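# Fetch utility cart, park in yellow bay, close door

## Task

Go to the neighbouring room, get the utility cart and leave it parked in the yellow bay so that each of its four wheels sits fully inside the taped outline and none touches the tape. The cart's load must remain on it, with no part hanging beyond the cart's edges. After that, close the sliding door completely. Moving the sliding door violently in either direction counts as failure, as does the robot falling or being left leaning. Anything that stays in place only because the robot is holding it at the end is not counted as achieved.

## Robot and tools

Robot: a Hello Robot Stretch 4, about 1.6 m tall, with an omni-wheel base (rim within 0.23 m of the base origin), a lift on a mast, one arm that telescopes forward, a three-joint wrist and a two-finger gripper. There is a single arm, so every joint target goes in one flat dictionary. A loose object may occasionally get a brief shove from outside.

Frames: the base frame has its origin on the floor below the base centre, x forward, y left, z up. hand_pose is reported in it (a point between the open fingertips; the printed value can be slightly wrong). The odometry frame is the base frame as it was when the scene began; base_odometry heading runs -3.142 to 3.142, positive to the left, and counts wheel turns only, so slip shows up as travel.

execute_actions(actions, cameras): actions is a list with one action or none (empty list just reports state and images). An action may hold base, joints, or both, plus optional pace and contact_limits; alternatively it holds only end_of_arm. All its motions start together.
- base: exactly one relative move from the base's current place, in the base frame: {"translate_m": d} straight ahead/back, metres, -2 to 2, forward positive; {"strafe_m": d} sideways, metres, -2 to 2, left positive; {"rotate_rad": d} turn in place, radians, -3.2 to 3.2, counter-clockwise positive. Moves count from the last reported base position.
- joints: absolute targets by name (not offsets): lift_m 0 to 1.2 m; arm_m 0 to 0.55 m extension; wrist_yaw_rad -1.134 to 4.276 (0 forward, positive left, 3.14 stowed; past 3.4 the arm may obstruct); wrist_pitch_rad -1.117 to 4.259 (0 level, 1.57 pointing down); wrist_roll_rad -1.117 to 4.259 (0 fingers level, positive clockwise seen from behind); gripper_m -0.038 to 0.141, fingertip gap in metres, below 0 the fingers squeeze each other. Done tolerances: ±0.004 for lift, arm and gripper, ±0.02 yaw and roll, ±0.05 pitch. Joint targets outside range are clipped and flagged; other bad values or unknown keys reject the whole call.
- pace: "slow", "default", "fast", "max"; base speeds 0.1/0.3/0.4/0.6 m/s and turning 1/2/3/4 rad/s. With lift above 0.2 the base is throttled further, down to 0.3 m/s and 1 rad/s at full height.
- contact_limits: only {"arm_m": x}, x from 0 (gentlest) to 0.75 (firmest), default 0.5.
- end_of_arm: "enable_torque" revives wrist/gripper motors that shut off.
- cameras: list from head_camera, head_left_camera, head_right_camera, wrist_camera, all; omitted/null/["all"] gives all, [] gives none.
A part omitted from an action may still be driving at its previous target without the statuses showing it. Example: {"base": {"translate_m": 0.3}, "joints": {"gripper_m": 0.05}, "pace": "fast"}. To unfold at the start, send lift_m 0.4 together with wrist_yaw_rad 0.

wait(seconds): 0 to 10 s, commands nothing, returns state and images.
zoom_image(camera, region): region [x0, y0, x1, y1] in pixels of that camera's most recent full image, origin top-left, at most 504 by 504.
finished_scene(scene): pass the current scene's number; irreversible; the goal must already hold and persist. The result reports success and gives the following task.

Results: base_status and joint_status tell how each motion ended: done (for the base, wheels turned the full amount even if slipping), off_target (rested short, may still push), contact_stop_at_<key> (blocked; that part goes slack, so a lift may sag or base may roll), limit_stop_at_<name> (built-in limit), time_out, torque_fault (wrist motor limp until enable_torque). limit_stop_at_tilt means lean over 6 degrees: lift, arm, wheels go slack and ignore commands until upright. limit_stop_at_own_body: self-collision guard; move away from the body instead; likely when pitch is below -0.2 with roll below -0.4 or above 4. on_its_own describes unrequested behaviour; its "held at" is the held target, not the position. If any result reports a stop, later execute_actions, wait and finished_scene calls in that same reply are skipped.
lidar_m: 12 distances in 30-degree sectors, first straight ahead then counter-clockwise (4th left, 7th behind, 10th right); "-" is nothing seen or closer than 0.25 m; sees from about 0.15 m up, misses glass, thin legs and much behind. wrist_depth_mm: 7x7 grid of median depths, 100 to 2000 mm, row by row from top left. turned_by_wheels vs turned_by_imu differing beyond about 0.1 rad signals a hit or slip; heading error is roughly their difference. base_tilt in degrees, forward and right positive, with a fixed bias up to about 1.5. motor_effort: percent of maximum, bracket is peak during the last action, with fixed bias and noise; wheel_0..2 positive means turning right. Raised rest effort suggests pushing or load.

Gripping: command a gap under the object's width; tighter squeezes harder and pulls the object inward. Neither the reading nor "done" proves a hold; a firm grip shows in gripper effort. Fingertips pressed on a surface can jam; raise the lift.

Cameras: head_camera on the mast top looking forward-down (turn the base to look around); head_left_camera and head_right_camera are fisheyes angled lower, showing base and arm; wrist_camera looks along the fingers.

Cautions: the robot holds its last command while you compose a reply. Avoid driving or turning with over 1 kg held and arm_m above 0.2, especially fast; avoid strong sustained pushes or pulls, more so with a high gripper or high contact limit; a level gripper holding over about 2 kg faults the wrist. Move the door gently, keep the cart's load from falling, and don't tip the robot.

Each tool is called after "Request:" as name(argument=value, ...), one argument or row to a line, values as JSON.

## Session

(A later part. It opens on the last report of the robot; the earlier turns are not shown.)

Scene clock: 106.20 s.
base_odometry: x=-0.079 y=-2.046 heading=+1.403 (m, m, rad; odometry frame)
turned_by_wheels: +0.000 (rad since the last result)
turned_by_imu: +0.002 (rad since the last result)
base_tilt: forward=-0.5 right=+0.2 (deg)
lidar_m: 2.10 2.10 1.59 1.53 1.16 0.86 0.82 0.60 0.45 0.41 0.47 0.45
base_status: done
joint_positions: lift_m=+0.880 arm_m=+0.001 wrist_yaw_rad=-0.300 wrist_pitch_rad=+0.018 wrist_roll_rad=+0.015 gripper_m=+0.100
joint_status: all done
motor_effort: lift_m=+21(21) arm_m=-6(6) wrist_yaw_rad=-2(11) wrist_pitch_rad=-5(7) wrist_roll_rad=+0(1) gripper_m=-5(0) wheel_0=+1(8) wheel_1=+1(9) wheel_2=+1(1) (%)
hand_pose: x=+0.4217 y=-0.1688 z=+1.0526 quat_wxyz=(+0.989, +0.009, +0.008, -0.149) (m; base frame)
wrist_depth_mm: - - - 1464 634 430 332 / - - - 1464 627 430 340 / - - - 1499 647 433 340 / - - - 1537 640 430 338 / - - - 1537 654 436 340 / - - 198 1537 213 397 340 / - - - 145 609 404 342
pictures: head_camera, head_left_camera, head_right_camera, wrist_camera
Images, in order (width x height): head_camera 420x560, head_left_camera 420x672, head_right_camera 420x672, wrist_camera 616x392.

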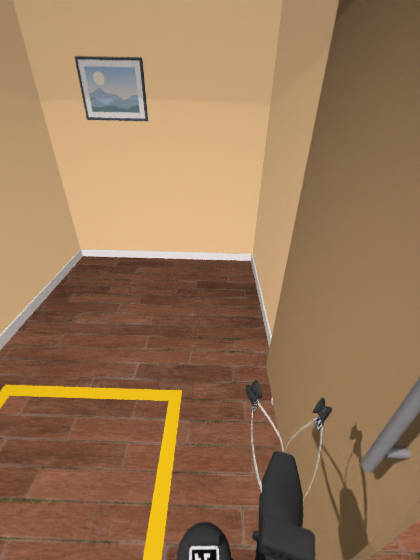

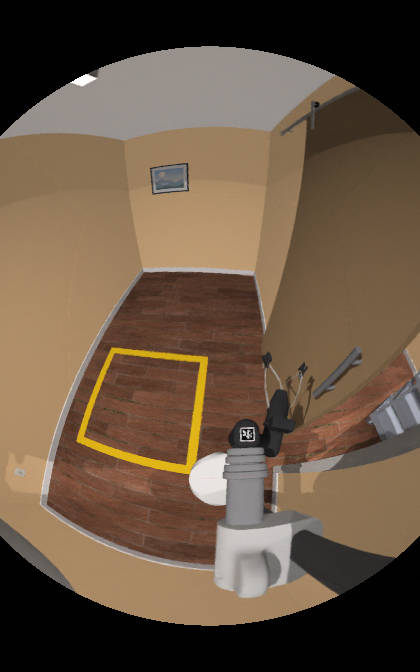

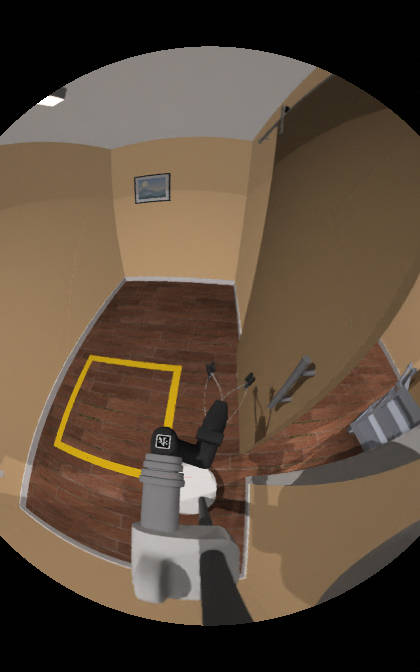

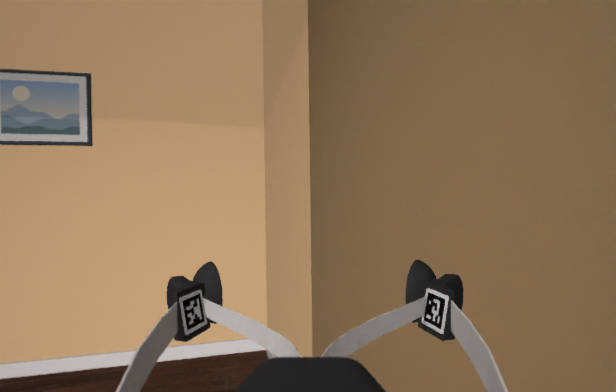

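Request:
execute_actions(
  actions=[
    {"base":{"translate_m":-0.35}},
  ],
  cameras=[],
)

Request:
execute_actions(
  actions=[
    {"base":{"rotate_rad":0.06},"joints":{"wrist_yaw_rad":-0.6}},
  ],
)

Scene clock: 116.73 s.
base_odometry: x=-0.138 y=-2.391 heading=+1.402 (m, m, rad; odometry frame)
turned_by_wheels: +0.000 (rad since the last result)
turned_by_imu: -0.001 (rad since the last result)
base_tilt: forward=-0.4 right=+0.2 (deg)
lidar_m: 1.71 2.15 1.60 1.55 0.65 0.50 0.46 0.50 0.42 0.41 0.44 0.73
base_status: done
joint_positions: lift_m=+0.880 arm_m=+0.001 wrist_yaw_rad=-0.300 wrist_pitch_rad=+0.018 wrist_roll_rad=+0.015 gripper_m=+0.100
joint_status: not commanded
motor_effort: lift_m=+21(21) arm_m=-6(6) wrist_yaw_rad=-2(1) wrist_pitch_rad=-7(9) wrist_roll_rad=+1(0) gripper_m=-1(3) wheel_0=+0(5) wheel_1=-1(9) wheel_2=+0(10) (%)
hand_pose: x=+0.4216 y=-0.1688 z=+1.0526 quat_wxyz=(+0.989, +0.009, +0.008, -0.150) (m; base frame)
wrist_depth_mm: - - - 1138 603 - - / - - - 1160 597 - - / - - - 1205 535 - - / - - - 1182 539 - - / - - - 1205 539 - - / - - 197 1205 213 - - / - - - 145 580 504 -
pictures: none
No camera images: the call's "cameras" was empty. Leave "cameras" out to get every camera's image.

Scene clock: 117.47 s.
base_odometry: x=-0.138 y=-2.391 heading=+1.462 (m, m, rad; odometry frame)
turned_by_wheels: +0.060 (rad since the last result)
turned_by_imu: +0.060 (rad since the last result)
base_tilt: forward=-0.5 right=+0.3 (deg)
lidar_m: 2.78 2.00 1.57 1.40 0.64 0.50 0.46 0.52 0.40 0.40 0.43 0.72
base_status: done
joint_positions: lift_m=+0.880 arm_m=+0.001 wrist_yaw_rad=-0.600 wrist_pitch_rad=+0.018 wrist_roll_rad=+0.015 gripper_m=+0.100
joint_status: all done
motor_effort: lift_m=+21(21) arm_m=-5(6) wrist_yaw_rad=-3(10) wrist_pitch_rad=-8(8) wrist_roll_rad=+0(0) gripper_m=+1(2) wheel_0=-2(4) wheel_1=-1(8) wheel_2=-3(6) (%)
hand_pose: x=+0.3607 y=-0.2350 z=+1.0526 quat_wxyz=(+0.955, +0.010, +0.007, -0.295) (m; base frame)
wrist_depth_mm: - - 1060 603 - - 330 / - - 1078 603 - - 332 / - - 1078 569 - - 334 / - - 1078 569 - - 332 / - - 1118 574 - - 336 / - - 198 580 213 366 336 / - - 1118 145 - 373 336
pictures: head_camera, head_left_camera, head_right_camera, wrist_camera
Images, in order (width x height): head_camera 420x560, head_left_camera 420x672, head_right_camera 420x672, wrist_camera 616x392.

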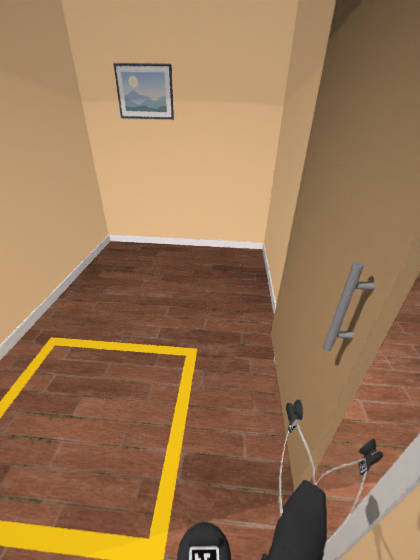

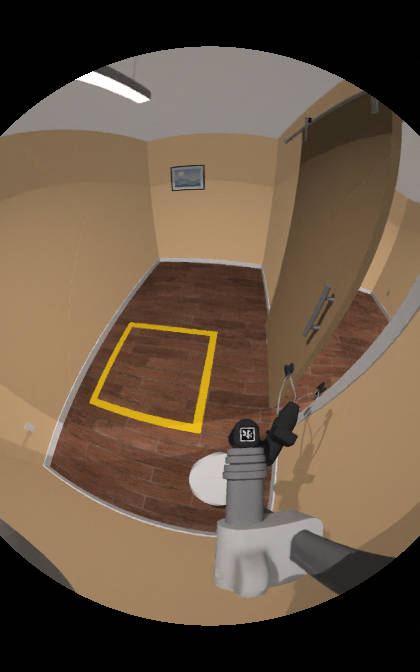

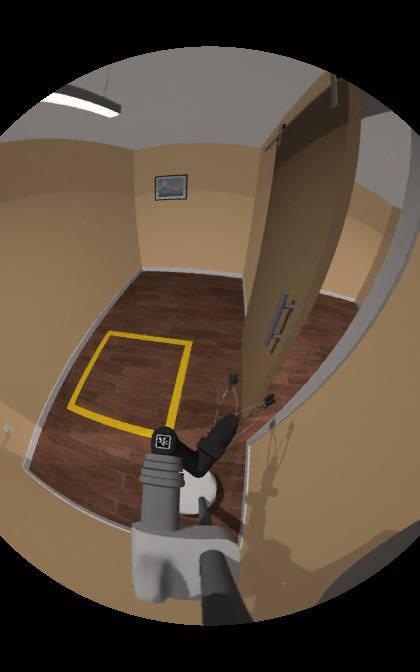

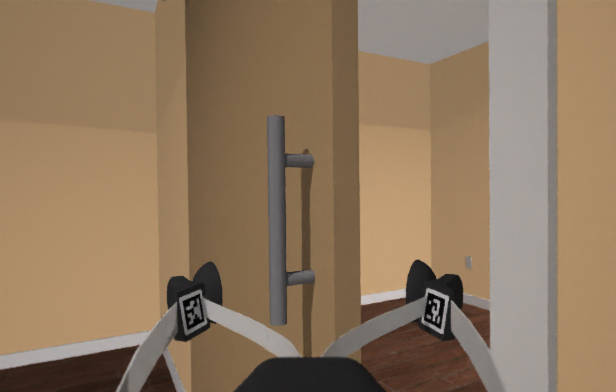

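Request:
execute_actions(
  actions=[
    {"base":{"strafe_m":-0.08}},
  ],
  cameras=[],
)

Request:
execute_actions(
  actions=[
    {"base":{"translate_m":0.22},"pace":"slow"},
  ],
  cameras=["head_camera","wrist_camera"],
)

Scene clock: 126.20 s.
base_odometry: x=-0.058 y=-2.400 heading=+1.462 (m, m, rad; odometry frame)
turned_by_wheels: +0.000 (rad since the last result)
turned_by_imu: -0.001 (rad since the last result)
base_tilt: forward=-0.4 right=+0.2 (deg)
lidar_m: 2.24 2.16 1.66 1.44 0.60 0.49 0.48 0.45 0.34 0.32 0.37 0.52
base_status: done
joint_positions: lift_m=+0.880 arm_m=+0.001 wrist_yaw_rad=-0.600 wrist_pitch_rad=+0.018 wrist_roll_rad=+0.015 gripper_m=+0.100
joint_status: not commanded
motor_effort: lift_m=+21(21) arm_m=-6(6) wrist_yaw_rad=-2(3) wrist_pitch_rad=-9(7) wrist_roll_rad=+0(0) gripper_m=-4(4) wheel_0=+1(8) wheel_1=-1(7) wheel_2=+0(1) (%)
hand_pose: x=+0.3607 y=-0.2350 z=+1.0526 quat_wxyz=(+0.955, +0.010, +0.007, -0.295) (m; base frame)
wrist_depth_mm: - - 768 525 - 294 258 / - - 759 535 - 296 258 / - - 627 530 - 297 260 / - - 634 530 - 298 259 / - - 634 544 - 300 262 / - - 197 544 213 291 260 / - - 798 145 - 294 263
pictures: none
No camera images: the call's "cameras" was empty. Leave "cameras" out to get every camera's image.

Scene clock: 129.70 s.
base_odometry: x=-0.034 y=-2.182 heading=+1.462 (m, m, rad; odometry frame)
turned_by_wheels: +0.000 (rad since the last result)
turned_by_imu: -0.002 (rad since the last result)
base_tilt: forward=-0.4 right=+0.2 (deg)
lidar_m: 2.41 2.09 1.64 1.60 0.96 0.70 0.70 0.49 0.35 0.34 0.38 0.51
base_status: done
joint_positions: lift_m=+0.880 arm_m=+0.001 wrist_yaw_rad=-0.600 wrist_pitch_rad=+0.018 wrist_roll_rad=+0.015 gripper_m=+0.100
joint_status: not commanded
motor_effort: lift_m=+21(21) arm_m=-6(6) wrist_yaw_rad=-2(3) wrist_pitch_rad=-7(5) wrist_roll_rad=+0(0) gripper_m=-1(2) wheel_0=+2(5) wheel_1=+3(4) wheel_2=-3(6) (%)
hand_pose: x=+0.3607 y=-0.2350 z=+1.0526 quat_wxyz=(+0.955, +0.010, +0.007, -0.295) (m; base frame)
wrist_depth_mm: - - 842 480 338 - - / - - 866 430 338 - - / - - 866 433 340 - - / - - 878 433 343 - - / - - 878 436 343 - - / - - 198 418 212 - - / - - 891 144 330 - -
pictures: head_camera, wrist_camera
Images, in order (width x height): head_camera 420x560, wrist_camera 616x392.

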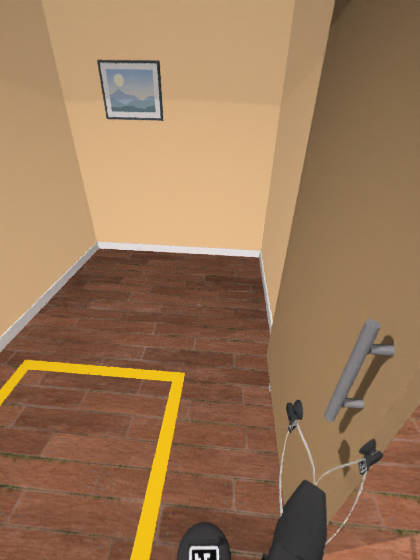

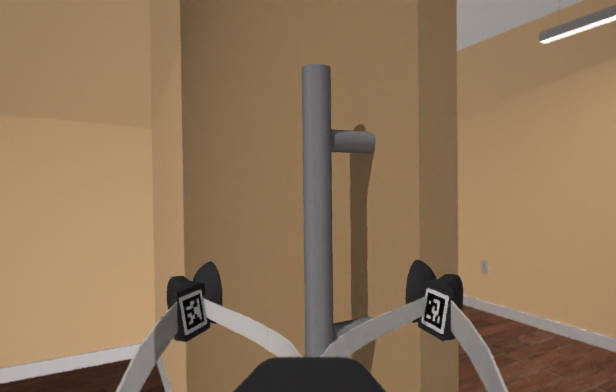

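Request:
execute_actions(
  actions=[
    {"base":{"translate_m":0.4},"pace":"slow"},
  ],
)

Scene clock: 137.53 s.
base_odometry: x=+0.009 y=-1.784 heading=+1.462 (m, m, rad; odometry frame)
turned_by_wheels: +0.000 (rad since the last result)
turned_by_imu: -0.006 (rad since the last result)
base_tilt: forward=-0.3 right=+0.2 (deg)
lidar_m: 2.60 2.06 1.60 1.56 1.45 1.12 1.09 0.55 0.44 1.48 0.42 0.55
base_status: done
joint_positions: lift_m=+0.880 arm_m=+0.000 wrist_yaw_rad=-0.600 wrist_pitch_rad=+0.018 wrist_roll_rad=+0.015 gripper_m=+0.100
joint_status: not commanded
motor_effort: lift_m=+21(21) arm_m=+2(6) wrist_yaw_rad=-2(92) wrist_pitch_rad=-9(8) wrist_roll_rad=+0(1) gripper_m=-3(13) wheel_0=+1(8) wheel_1=+2(6) wheel_2=-3(20) (%)
hand_pose: x=+0.3593 y=-0.2350 z=+1.0527 quat_wxyz=(+0.955, +0.010, +0.007, -0.296) (m; base frame)
wrist_depth_mm: - - 946 559 389 220 255 / - - 976 559 389 222 252 / - - 991 564 392 223 247 / - - 991 569 397 223 255 / - - 1008 574 397 224 255 / - - 198 574 213 215 254 / - - 1008 144 384 216 250
pictures: head_camera, head_left_camera, head_right_camera, wrist_camera
Images, in order (width x height): head_camera 420x560, head_left_camera 420x672, head_right_camera 420x672, wrist_camera 616x392.

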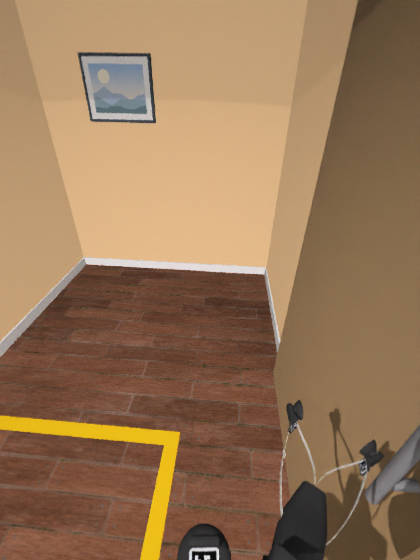

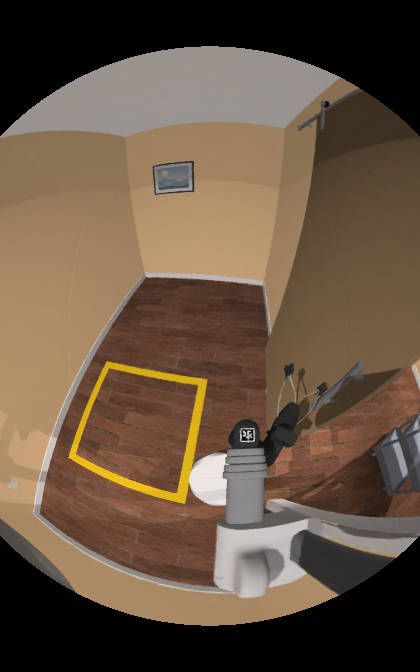

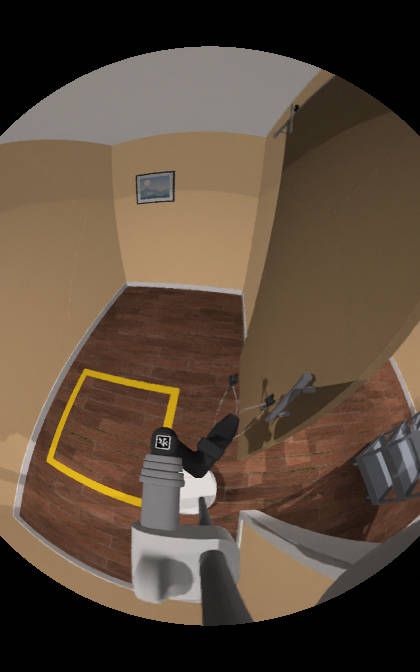

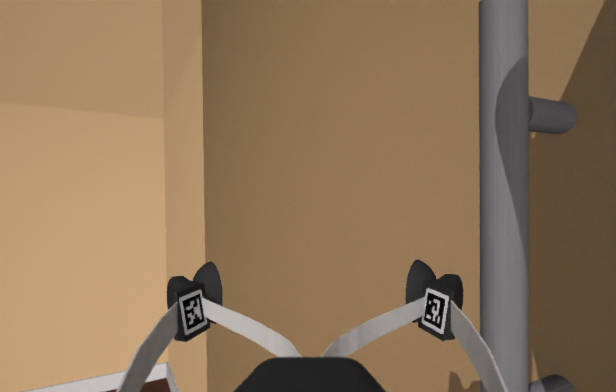

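Request:
execute_actions(
  actions=[
    {"base":{"translate_m":-0.05},"joints":{"wrist_yaw_rad":0.6}},
  ],
  cameras=[],
)

Request:
execute_actions(
  actions=[
    {"joints":{"wrist_yaw_rad":3.0,"lift_m":0.4}},
  ],
  cameras=[],
)

Request:
execute_actions(
  actions=[
    {"base":{"strafe_m":-0.2},"pace":"slow"},
  ],
  cameras=["head_left_camera","head_right_camera"],
)

Scene clock: 155.57 s.
base_odometry: x=+0.004 y=-1.834 heading=+1.462 (m, m, rad; odometry frame)
turned_by_wheels: +0.000 (rad since the last result)
turned_by_imu: -0.001 (rad since the last result)
base_tilt: forward=-0.4 right=+0.2 (deg)
lidar_m: 2.60 2.08 1.61 1.57 1.38 1.06 1.04 0.51 0.39 1.48 0.44 0.45
base_status: done
joint_positions: lift_m=+0.880 arm_m=+0.000 wrist_yaw_rad=+0.600 wrist_pitch_rad=+0.018 wrist_roll_rad=+0.015 gripper_m=+0.100
joint_status: all done
motor_effort: lift_m=+21(21) arm_m=+2(2) wrist_yaw_rad=-2(0) wrist_pitch_rad=-7(9) wrist_roll_rad=+0(0) gripper_m=+0(0) wheel_0=+0(4) wheel_1=-2(7) wheel_2=-1(8) (%)
hand_pose: x=+0.4581 y=+0.0906 z=+1.0527 quat_wxyz=(+0.955, +0.004, +0.011, +0.295) (m; base frame)
wrist_depth_mm: 1366 1661 - - - - 1983 / 1397 1661 - - - - 1983 / 1430 1661 1983 - - - - / 1397 1661 1983 - - - - / 1397 1661 - - - - - / 1397 1618 198 - 213 - - / 1397 1537 1921 144 - - -
pictures: none
No camera images: the call's "cameras" was empty. Leave "cameras" out to get every camera's image.

Scene clock: 158.43 s.
base_odometry: x=+0.004 y=-1.834 heading=+1.462 (m, m, rad; odometry frame)
turned_by_wheels: +0.000 (rad since the last result)
turned_by_imu: -0.001 (rad since the last result)
base_tilt: forward=-0.4 right=+0.2 (deg)
lidar_m: 2.59 2.05 1.62 1.57 1.37 1.06 1.05 0.54 0.41 1.47 0.44 0.45
base_status: not commanded
joint_positions: lift_m=+0.400 arm_m=+0.000 wrist_yaw_rad=+3.000 wrist_pitch_rad=+0.018 wrist_roll_rad=+0.015 gripper_m=+0.100
joint_status: all done
motor_effort: lift_m=+13(19) arm_m=+2(2) wrist_yaw_rad=-1(9) wrist_pitch_rad=-7(8) wrist_roll_rad=+0(0) gripper_m=-2(3) wheel_0=+0(0) wheel_1=-2(3) wheel_2=-1(1) (%)
hand_pose: x=-0.1025 y=+0.1273 z=+0.5733 quat_wxyz=(+0.071, -0.009, +0.008, +0.997) (m; base frame)
wrist_depth_mm: 141 245 1182 1205 1229 1229 1281 / 119 145 1182 1205 1182 1229 1229 / 120 148 1182 1205 1205 1281 1229 / 141 190 1229 1205 1255 1182 1229 / 778 1182 1205 1205 1205 1229 1205 / 820 1182 198 1205 213 1229 1255 / 809 1078 1182 145 1229 1229 1205
pictures: none
No camera images: the call's "cameras" was empty. Leave "cameras" out to get every camera's image.

Scene clock: 161.57 s.
base_odometry: x=+0.202 y=-1.855 heading=+1.462 (m, m, rad; odometry frame)
turned_by_wheels: +0.000 (rad since the last result)
turned_by_imu: +0.000 (rad since the last result)
base_tilt: forward=-0.3 right=+0.1 (deg)
lidar_m: 0.91 2.32 1.81 1.78 1.41 1.10 0.63 0.26 0.25 1.26 3.16 0.31
base_status: done
joint_positions: lift_m=+0.400 arm_m=+0.000 wrist_yaw_rad=+3.000 wrist_pitch_rad=+0.018 wrist_roll_rad=+0.015 gripper_m=+0.100
joint_status: not commanded
motor_effort: lift_m=+13(13) arm_m=+2(2) wrist_yaw_rad=-2(2) wrist_pitch_rad=-8(7) wrist_roll_rad=+0(0) gripper_m=-2(1) wheel_0=+3(7) wheel_1=-2(6) wheel_2=+0(0) (%)
hand_pose: x=-0.1026 y=+0.1273 z=+0.5733 quat_wxyz=(+0.071, -0.009, +0.008, +0.997) (m; base frame)
wrist_depth_mm: 141 244 1205 1281 1229 1229 1229 / 118 146 1229 1205 1281 1229 1255 / 120 148 1205 1229 1229 1255 1255 / 141 190 1229 1205 1229 1205 1255 / 480 778 1205 1229 1255 1205 1255 / 508 707 197 1255 213 1229 1281 / 504 661 1205 145 1255 1229 1229
pictures: head_left_camera, head_right_camera
Images, in order (width x height): head_left_camera 420x672, head_right_camera 420x672.

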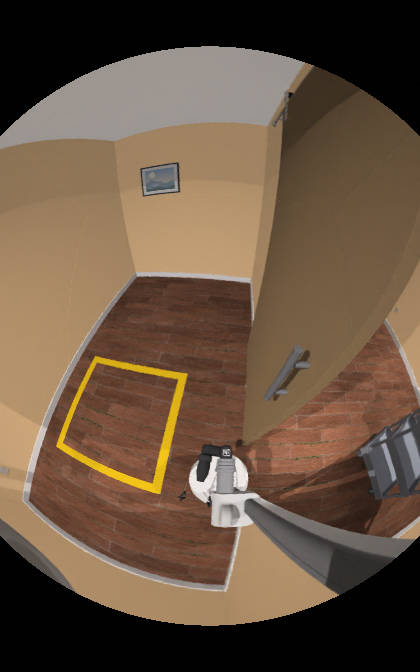

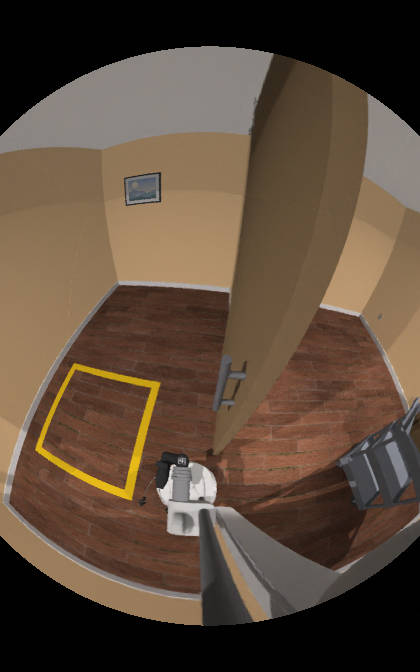

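Request:
execute_actions(
  actions=[
    {"base":{"translate_m":0.1},"pace":"slow"},
  ],
  cameras=[],
)

Request:
execute_actions(
  actions=[
    {"base":{"strafe_m":-0.08},"pace":"slow"},
  ],
  cameras=[],
)

Request:
execute_actions(
  actions=[
    {"base":{"translate_m":0.45},"pace":"slow"},
  ],
  cameras=["head_left_camera","head_right_camera"],
)

Scene clock: 175.13 s.
base_odometry: x=+0.213 y=-1.756 heading=+1.462 (m, m, rad; odometry frame)
turned_by_wheels: +0.000 (rad since the last result)
turned_by_imu: -0.001 (rad since the last result)
base_tilt: forward=-0.4 right=+0.3 (deg)
lidar_m: 1.00 2.30 1.80 1.76 1.55 1.18 0.63 0.31 0.36 1.27 0.25 0.25
base_status: done
joint_positions: lift_m=+0.400 arm_m=+0.000 wrist_yaw_rad=+3.000 wrist_pitch_rad=+0.018 wrist_roll_rad=+0.015 gripper_m=+0.100
joint_status: not commanded
motor_effort: lift_m=+13(14) arm_m=+2(2) wrist_yaw_rad=-2(1) wrist_pitch_rad=-6(8) wrist_roll_rad=+1(1) gripper_m=+0(3) wheel_0=+2(4) wheel_1=+4(5) wheel_2=-2(7) (%)
hand_pose: x=-0.1026 y=+0.1273 z=+0.5733 quat_wxyz=(+0.071, -0.009, +0.008, +0.997) (m; base frame)
wrist_depth_mm: 141 243 1336 1336 1366 1336 1336 / 119 145 1366 1336 1366 1336 1366 / 120 147 1308 1366 1308 1336 1366 / 141 190 1281 1336 1308 1397 1336 / 500 809 1336 1281 1366 1397 1336 / 521 732 198 1308 213 1336 1366 / 521 683 1255 145 1336 1366 1336
pictures: none
No camera images: the call's "cameras" was empty. Leave "cameras" out to get every camera's image.

Scene clock: 177.07 s.
base_odometry: x=+0.293 y=-1.765 heading=+1.462 (m, m, rad; odometry frame)
turned_by_wheels: +0.000 (rad since the last result)
turned_by_imu: +0.000 (rad since the last result)
base_tilt: forward=-0.4 right=+0.1 (deg)
lidar_m: 0.25 2.42 1.87 1.84 1.53 1.18 0.42 0.26 1.34 1.18 3.07 0.25
base_status: done
joint_positions: lift_m=+0.400 arm_m=+0.000 wrist_yaw_rad=+3.000 wrist_pitch_rad=+0.018 wrist_roll_rad=+0.015 gripper_m=+0.100
joint_status: not commanded
motor_effort: lift_m=+14(14) arm_m=+1(2) wrist_yaw_rad=-2(2) wrist_pitch_rad=-7(8) wrist_roll_rad=+1(1) gripper_m=-3(0) wheel_0=+2(6) wheel_1=-2(4) wheel_2=+0(2) (%)
hand_pose: x=-0.1026 y=+0.1273 z=+0.5733 quat_wxyz=(+0.071, -0.009, +0.008, +0.997) (m; base frame)
wrist_depth_mm: 141 245 1336 1366 1366 1336 1366 / 119 146 1336 1336 1336 1336 1397 / 120 148 1336 1336 1366 1308 1366 / 142 189 1336 1366 1308 1336 1397 / 364 609 1308 1336 1366 1336 1366 / 377 564 198 1366 213 1397 1336 / 377 525 1138 144 1308 1336 1336
pictures: none
No camera images: the call's "cameras" was empty. Leave "cameras" out to get every camera's image.

Scene clock: 182.87 s.
base_odometry: x=+0.342 y=-1.318 heading=+1.462 (m, m, rad; odometry frame)
turned_by_wheels: +0.000 (rad since the last result)
turned_by_imu: -0.004 (rad since the last result)
base_tilt: forward=-0.5 right=+0.3 (deg)
lidar_m: 0.75 2.25 1.84 1.79 1.96 1.65 0.68 0.72 1.28 1.50 0.33 0.25
base_status: done
joint_positions: lift_m=+0.400 arm_m=+0.000 wrist_yaw_rad=+3.000 wrist_pitch_rad=+0.018 wrist_roll_rad=+0.015 gripper_m=+0.100
joint_status: not commanded
motor_effort: lift_m=+14(13) arm_m=+2(2) wrist_yaw_rad=-2(1) wrist_pitch_rad=-9(9) wrist_roll_rad=+0(0) gripper_m=-2(0) wheel_0=+3(9) wheel_1=+3(6) wheel_2=-6(15) (%)
hand_pose: x=-0.1026 y=+0.1273 z=+0.5733 quat_wxyz=(+0.071, -0.009, +0.008, +0.997) (m; base frame)
wrist_depth_mm: 141 245 1576 1863 1863 1808 1808 / 119 146 1618 1863 1808 1808 1756 / 120 148 1618 1863 1808 1808 1863 / 141 190 1618 1756 1808 1863 1808 / 1708 788 1576 1808 1756 1808 1863 / 1808 809 198 1808 213 1808 1863 / 1464 809 1308 145 1397 1366 1464
pictures: head_left_camera, head_right_camera
Images, in order (width x height): head_left_camera 420x672, head_right_camera 420x672.

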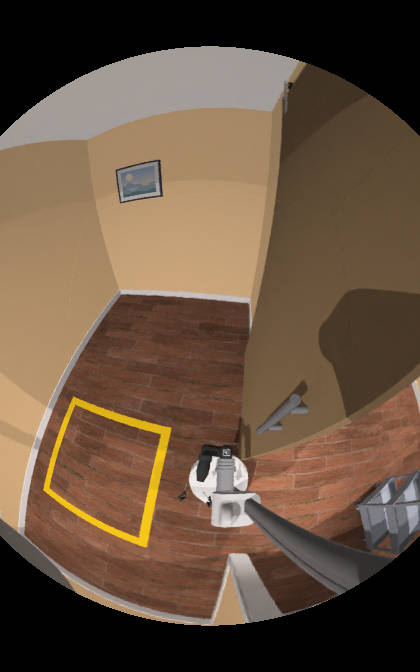

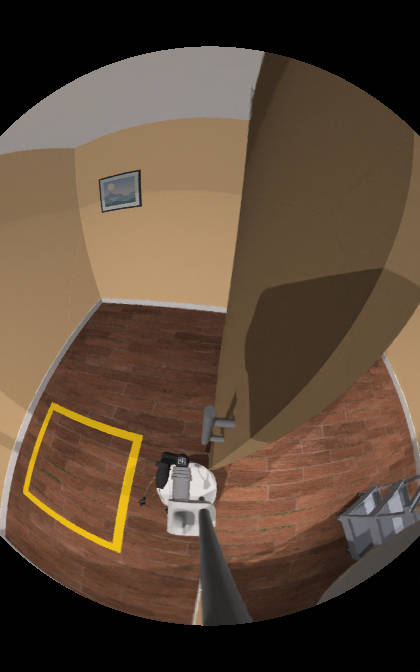

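Request:
execute_actions(
  actions=[
    {"base":{"strafe_m":-0.1},"pace":"slow"},
  ],
  cameras=[],
)

Request:
execute_actions(
  actions=[
    {"base":{"translate_m":0.15},"pace":"slow"},
  ],
  cameras=[],
)

Request:
execute_actions(
  actions=[
    {"base":{"translate_m":-0.35}},
  ],
  cameras=[],
)

Request:
execute_actions(
  actions=[
    {"base":{"rotate_rad":-1.65}},
  ],
)

Scene clock: 191.70 s.
base_odometry: x=+0.441 y=-1.329 heading=+1.462 (m, m, rad; odometry frame)
turned_by_wheels: +0.000 (rad since the last result)
turned_by_imu: +0.000 (rad since the last result)
base_tilt: forward=-0.3 right=+0.2 (deg)
lidar_m: 0.25 2.25 1.94 1.91 2.05 1.66 0.67 1.76 1.19 1.48 0.32 0.25
base_status: done
joint_positions: lift_m=+0.400 arm_m=+0.000 wrist_yaw_rad=+3.000 wrist_pitch_rad=+0.018 wrist_roll_rad=+0.015 gripper_m=+0.100
joint_status: not commanded
motor_effort: lift_m=+13(13) arm_m=+2(2) wrist_yaw_rad=-2(2) wrist_pitch_rad=-6(6) wrist_roll_rad=+1(0) gripper_m=-2(2) wheel_0=+9(25) wheel_1=-2(10) wheel_2=-4(7) (%)
hand_pose: x=-0.1026 y=+0.1273 z=+0.5733 quat_wxyz=(+0.071, -0.009, +0.008, +0.997) (m; base frame)
wrist_depth_mm: 141 244 1078 1863 1808 1808 1808 / 119 146 1078 1756 1756 1863 1863 / 120 147 1060 1808 1808 1863 1863 / 141 190 1078 1863 1808 1863 1808 / 1756 1708 1060 1863 1808 1863 1863 / 1756 1756 197 1808 212 1863 1863 / 1464 820 917 145 1430 1397 1464
pictures: none
No camera images: the call's "cameras" was empty. Leave "cameras" out to get every camera's image.

Scene clock: 193.63 s.
base_odometry: x=+0.449 y=-1.244 heading=+1.433 (m, m, rad; odometry frame)
turned_by_wheels: -0.029 (rad since the last result)
turned_by_imu: -0.023 (rad since the last result)
base_tilt: forward=-0.4 right=+0.1 (deg)
lidar_m: 0.25 2.18 1.92 1.87 1.99 1.74 0.75 1.81 1.22 1.51 0.25 0.25
base_status: translate_m contact_stop (by the wheels' count: +0.086 of +0.150)
joint_positions: lift_m=+0.400 arm_m=+0.000 wrist_yaw_rad=+3.000 wrist_pitch_rad=+0.018 wrist_roll_rad=+0.015 gripper_m=+0.100
joint_status: not commanded
on_its_own: the wheels are slack since a contact_stop
motor_effort: lift_m=+14(14) arm_m=+2(2) wrist_yaw_rad=-2(1) wrist_pitch_rad=-6(8) wrist_roll_rad=+0(0) gripper_m=-2(1) wheel_0=+1(30) wheel_1=+0(17) wheel_2=+0(36) (%)
hand_pose: x=-0.1026 y=+0.1273 z=+0.5733 quat_wxyz=(+0.071, -0.009, +0.008, +0.997) (m; base frame)
wrist_depth_mm: 141 244 1366 1808 1863 1863 1983 / 119 146 1336 1863 1863 1863 1921 / 120 147 1308 1921 1983 1863 1863 / 141 190 1308 1863 1921 1921 1921 / 1756 878 1281 1863 1921 1921 1921 / 1756 891 198 1863 213 1921 1983 / 1537 866 1138 145 1499 1336 1430
pictures: none
No camera images: the call's "cameras" was empty. Leave "cameras" out to get every camera's image.

not run: a stop came earlier in this reply.

not run: a stop came earlier in this reply.

Fully open, probably.

Request:
execute_actions(
  actions=[
    {"base":{"translate_m":-0.4}},
  ],
  cameras=[],
)

Request:
execute_actions(
  actions=[
    {"base":{"rotate_rad":-1.65}},
  ],
)

Scene clock: 200.87 s.
base_odometry: x=+0.394 y=-1.640 heading=+1.433 (m, m, rad; odometry frame)
turned_by_wheels: +0.000 (rad since the last result)
turned_by_imu: -0.001 (rad since the last result)
base_tilt: forward=-0.3 right=+0.2 (deg)
lidar_m: 0.54 2.52 1.96 1.89 1.73 1.32 0.34 0.34 1.24 1.13 3.02 0.58
base_status: done
joint_positions: lift_m=+0.400 arm_m=+0.000 wrist_yaw_rad=+3.000 wrist_pitch_rad=+0.018 wrist_roll_rad=+0.015 gripper_m=+0.100
joint_status: not commanded
motor_effort: lift_m=+14(14) arm_m=+2(2) wrist_yaw_rad=-3(2) wrist_pitch_rad=-6(8) wrist_roll_rad=+0(1) gripper_m=-2(2) wheel_0=+0(4) wheel_1=-2(4) wheel_2=+0(9) (%)
hand_pose: x=-0.1026 y=+0.1273 z=+0.5733 quat_wxyz=(+0.071, -0.009, +0.008, +0.997) (m; base frame)
wrist_depth_mm: 141 243 1160 1430 1464 1537 1499 / 118 146 1160 1499 1499 1499 1499 / 120 148 1138 1464 1464 1537 1537 / 141 190 1098 1464 1464 1499 1537 / 473 477 1098 1430 1499 1464 1464 / 477 469 198 1464 213 1537 1464 / 477 477 976 145 1464 1397 1430
pictures: none
No camera images: the call's "cameras" was empty. Leave "cameras" out to get every camera's image.

Scene clock: 202.97 s.
base_odometry: x=+0.394 y=-1.640 heading=-0.216 (m, m, rad; odometry frame)
turned_by_wheels: -1.649 (rad since the last result)
turned_by_imu: -1.660 (rad since the last result)
base_tilt: forward=-0.4 right=+0.1 (deg)
lidar_m: 1.10 2.90 0.61 0.58 2.52 1.99 1.89 1.86 1.33 0.34 0.35 1.30
base_status: done
joint_positions: lift_m=+0.400 arm_m=+0.000 wrist_yaw_rad=+3.000 wrist_pitch_rad=+0.018 wrist_roll_rad=+0.015 gripper_m=+0.100
joint_status: not commanded
motor_effort: lift_m=+14(14) arm_m=+2(1) wrist_yaw_rad=-2(2) wrist_pitch_rad=-9(7) wrist_roll_rad=+0(1) gripper_m=-1(1) wheel_0=+2(6) wheel_1=+2(8) wheel_2=+2(8) (%)
hand_pose: x=-0.1026 y=+0.1273 z=+0.5732 quat_wxyz=(+0.071, -0.009, +0.008, +0.997) (m; base frame)
wrist_depth_mm: 141 244 - - - - - / 118 145 - - - - - / 120 148 - - - - - / 141 190 - - - - - / 1921 - - - - - - / 1983 1921 198 - 213 1983 - / 1464 1430 1464 145 1430 1336 1430
pictures: head_camera, head_left_camera, head_right_camera, wrist_camera
Images, in order (width x height): head_camera 420x560, head_left_camera 420x672, head_right_camera 420x672, wrist_camera 616x392.

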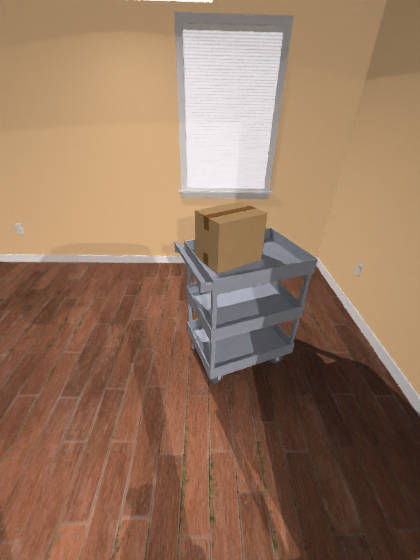

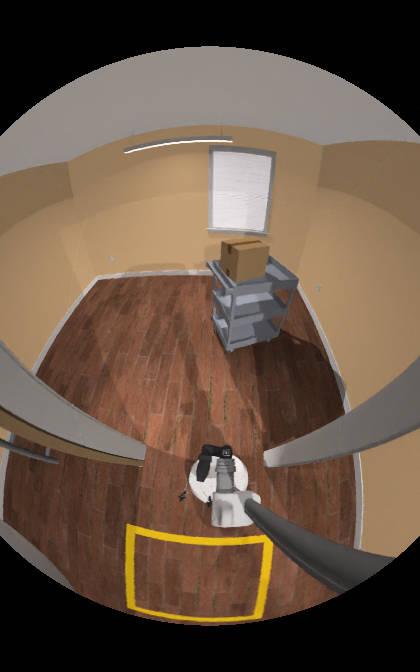

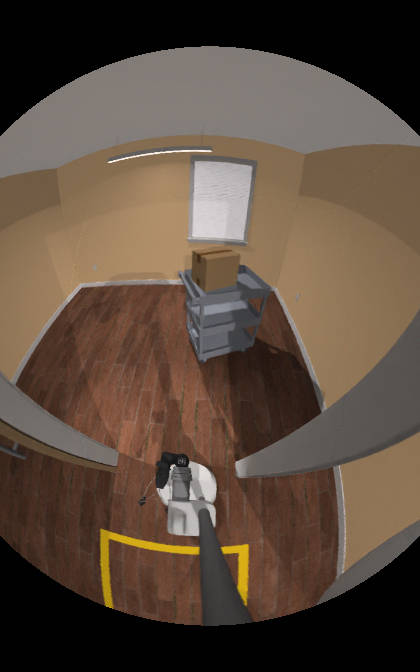

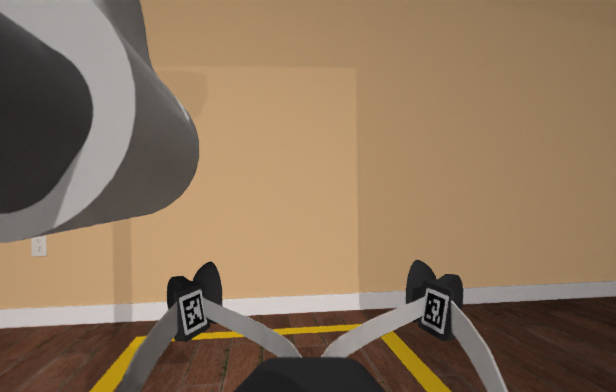

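Request:
execute_actions(
  actions=[
    {"base":{"strafe_m":0.14},"joints":{"lift_m":0.7}},
  ],
  cameras=[],
)

Request:
execute_actions(
  actions=[
    {"base":{"translate_m":0.9},"joints":{"wrist_yaw_rad":0,"wrist_pitch_rad":0.4}},
  ],
)

Scene clock: 218.57 s.
base_odometry: x=+0.424 y=-1.503 heading=-0.216 (m, m, rad; odometry frame)
turned_by_wheels: +0.000 (rad since the last result)
turned_by_imu: -0.002 (rad since the last result)
base_tilt: forward=-0.4 right=+0.2 (deg)
lidar_m: 1.11 2.90 0.46 0.41 2.39 2.00 1.91 2.02 1.50 0.48 0.50 1.25
base_status: done
joint_positions: lift_m=+0.700 arm_m=+0.000 wrist_yaw_rad=+3.000 wrist_pitch_rad=+0.018 wrist_roll_rad=+0.015 gripper_m=+0.100
joint_status: all done
motor_effort: lift_m=+22(25) arm_m=+2(2) wrist_yaw_rad=-2(2) wrist_pitch_rad=-9(7) wrist_roll_rad=+0(0) gripper_m=-2(2) wheel_0=+3(7) wheel_1=+2(6) wheel_2=+0(2) (%)
hand_pose: x=-0.1026 y=+0.1273 z=+0.8726 quat_wxyz=(+0.071, -0.009, +0.008, +0.997) (m; base frame)
wrist_depth_mm: 141 245 - - - - - / 118 145 - - - - - / 120 147 - - - - - / 141 190 - - - - - / 1983 - - - - - - / 1983 1983 198 - 213 - - / 1921 - - 145 - 1983 -
pictures: none
No camera images: the call's "cameras" was empty. Leave "cameras" out to get every camera's image.

Scene clock: 223.03 s.
base_odometry: x=+1.304 y=-1.696 heading=-0.216 (m, m, rad; odometry frame)
turned_by_wheels: +0.000 (rad since the last result)
turned_by_imu: -0.003 (rad since the last result)
base_tilt: forward=-0.4 right=+0.2 (deg)
lidar_m: 0.42 1.99 2.39 2.28 0.96 0.81 2.83 0.82 0.97 1.42 0.61 0.38
base_status: done
joint_positions: lift_m=+0.700 arm_m=+0.000 wrist_yaw_rad=+0.002 wrist_pitch_rad=+0.421 wrist_roll_rad=+0.019 gripper_m=+0.100
joint_status: all done
on_its_own: wrist_pitch_rad is at rest, and its effort (-61) is outside its rest range (-23 to +23)
motor_effort: lift_m=+21(22) arm_m=+1(2) wrist_yaw_rad=-8(22) wrist_pitch_rad=-61(70) wrist_roll_rad=-12(18) gripper_m=-2(0) wheel_0=+3(5) wheel_1=+1(4) wheel_2=+0(10) (%)
hand_pose: x=+0.4342 y=-0.0869 z=+0.7602 quat_wxyz=(+0.978, +0.009, +0.209, -0.001) (m; base frame)
wrist_depth_mm: 1618 1537 1576 1576 329 255 265 / 1618 1661 1708 289 304 267 286 / 1808 1808 1756 159 140 150 298 / 1921 1921 1921 569 103 134 121 / 1708 1708 1661 668 103 111 115 / 1397 1366 198 634 107 114 121 / 1160 1098 1160 145 115 138 138
pictures: head_camera, head_left_camera, head_right_camera, wrist_camera
Images, in order (width x height): head_camera 420x560, head_left_camera 420x672, head_right_camera 420x672, wrist_camera 616x392.

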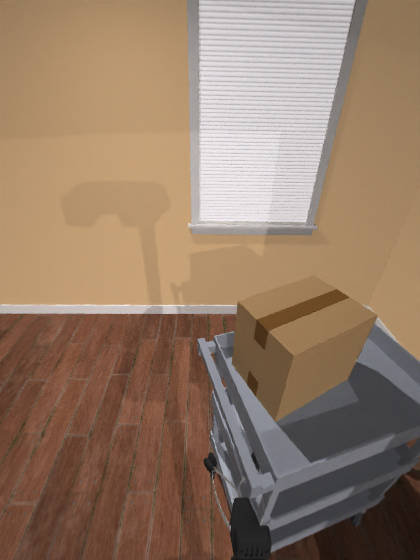

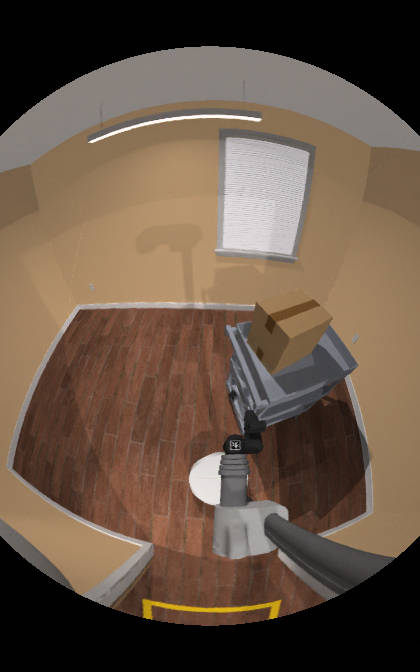

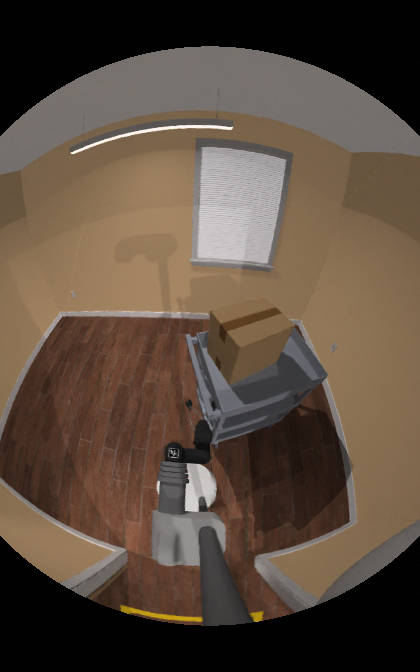

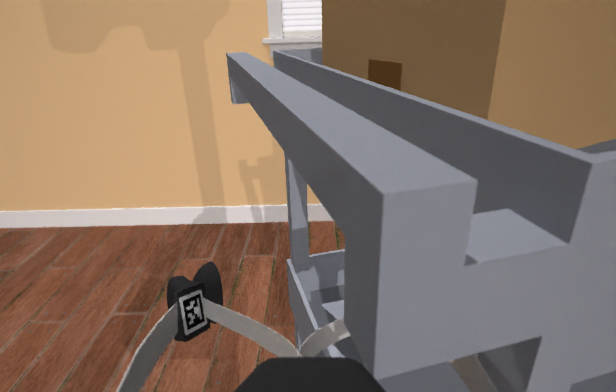

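Request:
execute_actions(
  actions=[
    {"base":{"translate_m":-0.12},"pace":"slow"},
  ],
  cameras=[],
)

Request:
execute_actions(
  actions=[
    {"base":{"strafe_m":0.6},"joints":{"lift_m":0.75}},
  ],
  cameras=[],
)

Request:
execute_actions(
  actions=[
    {"base":{"translate_m":0.6},"joints":{"wrist_pitch_rad":0,"wrist_roll_rad":1.57}},
  ],
  cameras=[],
)

Request:
execute_actions(
  actions=[
    {"base":{"rotate_rad":-1.22}},
  ],
)

Scene clock: 240.80 s.
base_odometry: x=+1.186 y=-1.670 heading=-0.215 (m, m, rad; odometry frame)
turned_by_wheels: +0.000 (rad since the last result)
turned_by_imu: -0.001 (rad since the last result)
base_tilt: forward=-0.4 right=+0.3 (deg)
lidar_m: 0.47 2.10 2.38 2.23 0.77 0.72 2.68 0.76 0.79 1.42 0.84 0.47
base_status: done
joint_positions: lift_m=+0.700 arm_m=+0.000 wrist_yaw_rad=+0.000 wrist_pitch_rad=+0.403 wrist_roll_rad=+0.015 gripper_m=+0.100
joint_status: not commanded
motor_effort: lift_m=+21(21) arm_m=+1(2) wrist_yaw_rad=-3(14) wrist_pitch_rad=-9(57) wrist_roll_rad=-2(13) gripper_m=-5(1) wheel_0=-1(3) wheel_1=-2(3) wheel_2=+4(9) (%)
hand_pose: x=+0.4361 y=-0.0874 z=+0.7648 quat_wxyz=(+0.980, +0.008, +0.200, -0.001) (m; base frame)
wrist_depth_mm: 1661 1618 1756 1661 404 375 427 / 1808 1808 1808 382 384 392 449 / 1921 1921 1983 508 224 229 245 / - - 1983 1983 228 245 262 / 1863 1808 1808 788 788 272 788 / 1430 1464 198 715 213 627 654 / 1205 1138 1160 145 312 535 544
pictures: none
No camera images: the call's "cameras" was empty. Leave "cameras" out to get every camera's image.

Scene clock: 244.13 s.
base_odometry: x=+1.315 y=-1.084 heading=-0.215 (m, m, rad; odometry frame)
turned_by_wheels: +0.000 (rad since the last result)
turned_by_imu: -0.003 (rad since the last result)
base_tilt: forward=-0.4 right=+0.2 (deg)
lidar_m: 2.02 2.10 1.76 1.68 0.80 0.58 0.52 2.80 1.21 2.03 0.82 0.92
base_status: done
joint_positions: lift_m=+0.750 arm_m=+0.000 wrist_yaw_rad=+0.000 wrist_pitch_rad=+0.403 wrist_roll_rad=+0.015 gripper_m=+0.100
joint_status: all done
motor_effort: lift_m=+21(20) arm_m=+1(2) wrist_yaw_rad=-2(15) wrist_pitch_rad=-9(14) wrist_roll_rad=-1(1) gripper_m=-3(3) wheel_0=+2(9) wheel_1=+1(8) wheel_2=+1(3) (%)
hand_pose: x=+0.4361 y=-0.0874 z=+0.8149 quat_wxyz=(+0.980, +0.008, +0.200, -0.002) (m; base frame)
wrist_depth_mm: 1756 1661 1708 1661 1708 1708 1661 / 1708 1708 1808 1756 1756 1808 1756 / 1863 1863 1863 1863 1921 1863 1921 / 1983 - 1983 1921 - - 1983 / 1983 1921 1921 1863 1808 1808 1808 / 1499 1499 198 1499 213 1397 1397 / 1255 1229 1255 145 1229 1138 1182
pictures: none
No camera images: the call's "cameras" was empty. Leave "cameras" out to get every camera's image.

Scene clock: 247.60 s.
base_odometry: x=+1.901 y=-1.212 heading=-0.215 (m, m, rad; odometry frame)
turned_by_wheels: +0.000 (rad since the last result)
turned_by_imu: -0.002 (rad since the last result)
base_tilt: forward=-0.3 right=+0.2 (deg)
lidar_m: 1.41 1.49 1.76 1.67 1.66 1.20 1.15 1.61 1.64 0.59 0.63 1.50
base_status: done
joint_positions: lift_m=+0.750 arm_m=+0.000 wrist_yaw_rad=+0.000 wrist_pitch_rad=+0.003 wrist_roll_rad=+1.570 gripper_m=+0.100
joint_status: all done
motor_effort: lift_m=+21(21) arm_m=+1(1) wrist_yaw_rad=-3(2) wrist_pitch_rad=-10(15) wrist_roll_rad=+1(6) gripper_m=-3(1) wheel_0=+1(7) wheel_1=+2(6) wheel_2=+1(11) (%)
hand_pose: x=+0.4591 y=-0.0874 z=+0.9271 quat_wxyz=(+0.708, +0.707, +0.001, -0.001) (m; base frame)
wrist_depth_mm: 1205 1255 1229 1229 1205 1229 1182 / 1281 1281 1255 1229 1205 1205 1229 / 1308 1229 1255 1229 1229 1205 1229 / 1229 1255 1255 1205 1229 1229 1229 / 1281 1255 1255 1255 1205 1229 1182 / 1255 1255 200 1255 213 1205 1182 / 1255 1255 1229 146 1229 1229 1182
pictures: none
No camera images: the call's "cameras" was empty. Leave "cameras" out to get every camera's image.

Scene clock: 249.43 s.
base_odometry: x=+1.901 y=-1.212 heading=-1.435 (m, m, rad; odometry frame)
turned_by_wheels: -1.220 (rad since the last result)
turned_by_imu: -1.228 (rad since the last result)
base_tilt: forward=-0.4 right=+0.2 (deg)
lidar_m: 0.60 1.53 1.41 1.44 1.78 1.67 1.69 1.30 1.11 1.15 1.62 0.62
base_status: done
joint_positions: lift_m=+0.750 arm_m=+0.000 wrist_yaw_rad=+0.000 wrist_pitch_rad=+0.003 wrist_roll_rad=+1.570 gripper_m=+0.100
joint_status: not commanded
motor_effort: lift_m=+21(21) arm_m=+2(2) wrist_yaw_rad=-2(3) wrist_pitch_rad=-9(9) wrist_roll_rad=+0(2) gripper_m=-3(3) wheel_0=+0(6) wheel_1=+2(9) wheel_2=+1(8) (%)
hand_pose: x=+0.4591 y=-0.0875 z=+0.9271 quat_wxyz=(+0.708, +0.707, +0.001, -0.001) (m; base frame)
wrist_depth_mm: 1708 1661 1661 1756 433 1618 603 / 1808 1756 1808 1708 436 1025 723 / 1983 1863 1756 539 442 991 723 / 1983 1983 521 521 449 1025 715 / - - 517 517 452 991 723 / - - 200 - 213 1921 683 / 1983 - - 146 410 466 1281
pictures: head_camera, head_left_camera, head_right_camera, wrist_camera
Images, in order (width x height): head_camera 420x560, head_left_camera 420x672, head_right_camera 420x672, wrist_camera 616x392.

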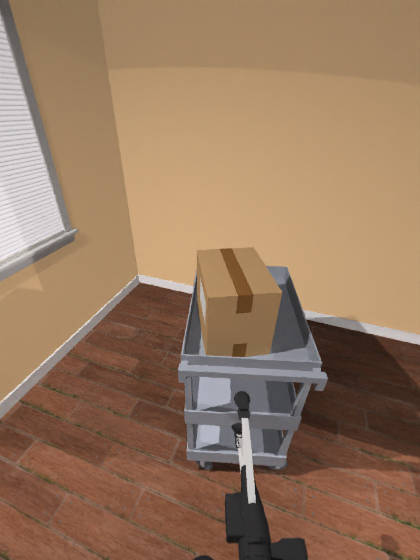

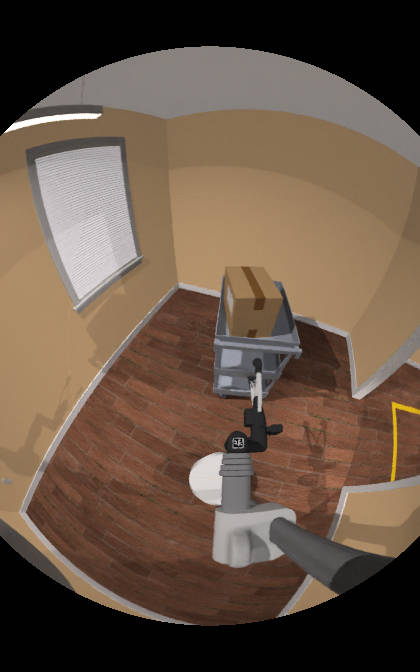

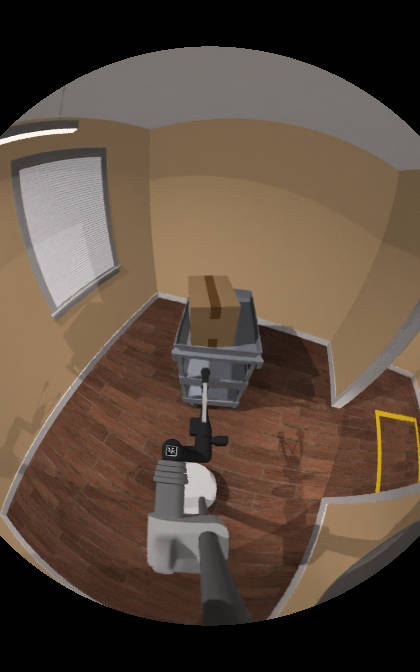

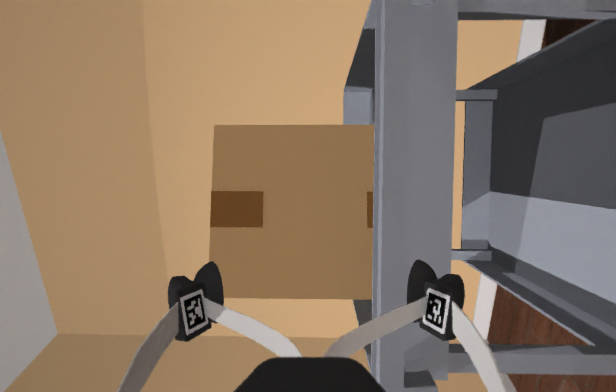

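Request:
execute_actions(
  actions=[
    {"joints":{"lift_m":0.64,"gripper_m":0.14,"arm_m":0.1}},
  ],
  cameras=["head_camera","wrist_camera"],
)

Scene clock: 263.33 s.
base_odometry: x=+1.901 y=-1.212 heading=-1.435 (m, m, rad; odometry frame)
turned_by_wheels: +0.000 (rad since the last result)
turned_by_imu: -0.001 (rad since the last result)
base_tilt: forward=-0.3 right=+0.2 (deg)
lidar_m: 0.60 1.54 1.42 1.41 1.77 1.67 1.69 1.26 1.14 1.14 1.59 0.62
base_status: not commanded
joint_positions: lift_m=+0.640 arm_m=+0.099 wrist_yaw_rad=+0.000 wrist_pitch_rad=+0.003 wrist_roll_rad=+1.570 gripper_m=+0.140
joint_status: all done
motor_effort: lift_m=+13(22) arm_m=+6(7) wrist_yaw_rad=-2(2) wrist_pitch_rad=-8(8) wrist_roll_rad=+0(1) gripper_m=-2(3) wheel_0=+0(0) wheel_1=+2(2) wheel_2=+1(1) (%)
hand_pose: x=+0.5583 y=-0.0874 z=+0.8179 quat_wxyz=(+0.707, +0.707, +0.001, -0.001) (m; base frame)
wrist_depth_mm: 1661 1576 1618 340 1576 1618 535 / 1708 1708 1661 342 1576 778 544 / 1808 436 433 347 1756 831 544 / 1921 424 421 347 1756 820 544 / 1983 415 415 355 1863 768 554 / - 210 298 362 1983 196 544 / - 1983 1983 146 1983 1756 480
pictures: head_camera, wrist_camera
Images, in order (width x height): head_camera 420x560, wrist_camera 616x392.

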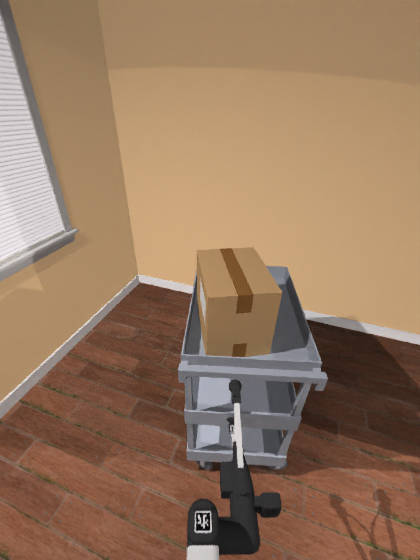

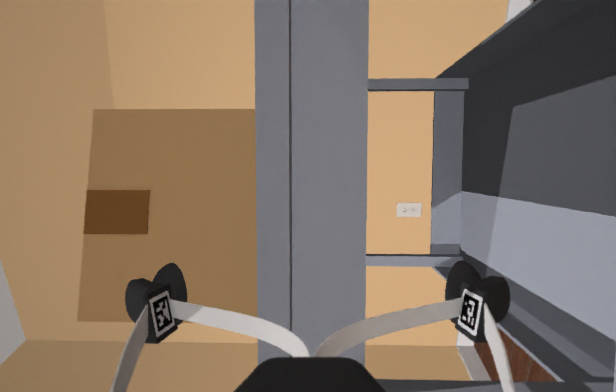

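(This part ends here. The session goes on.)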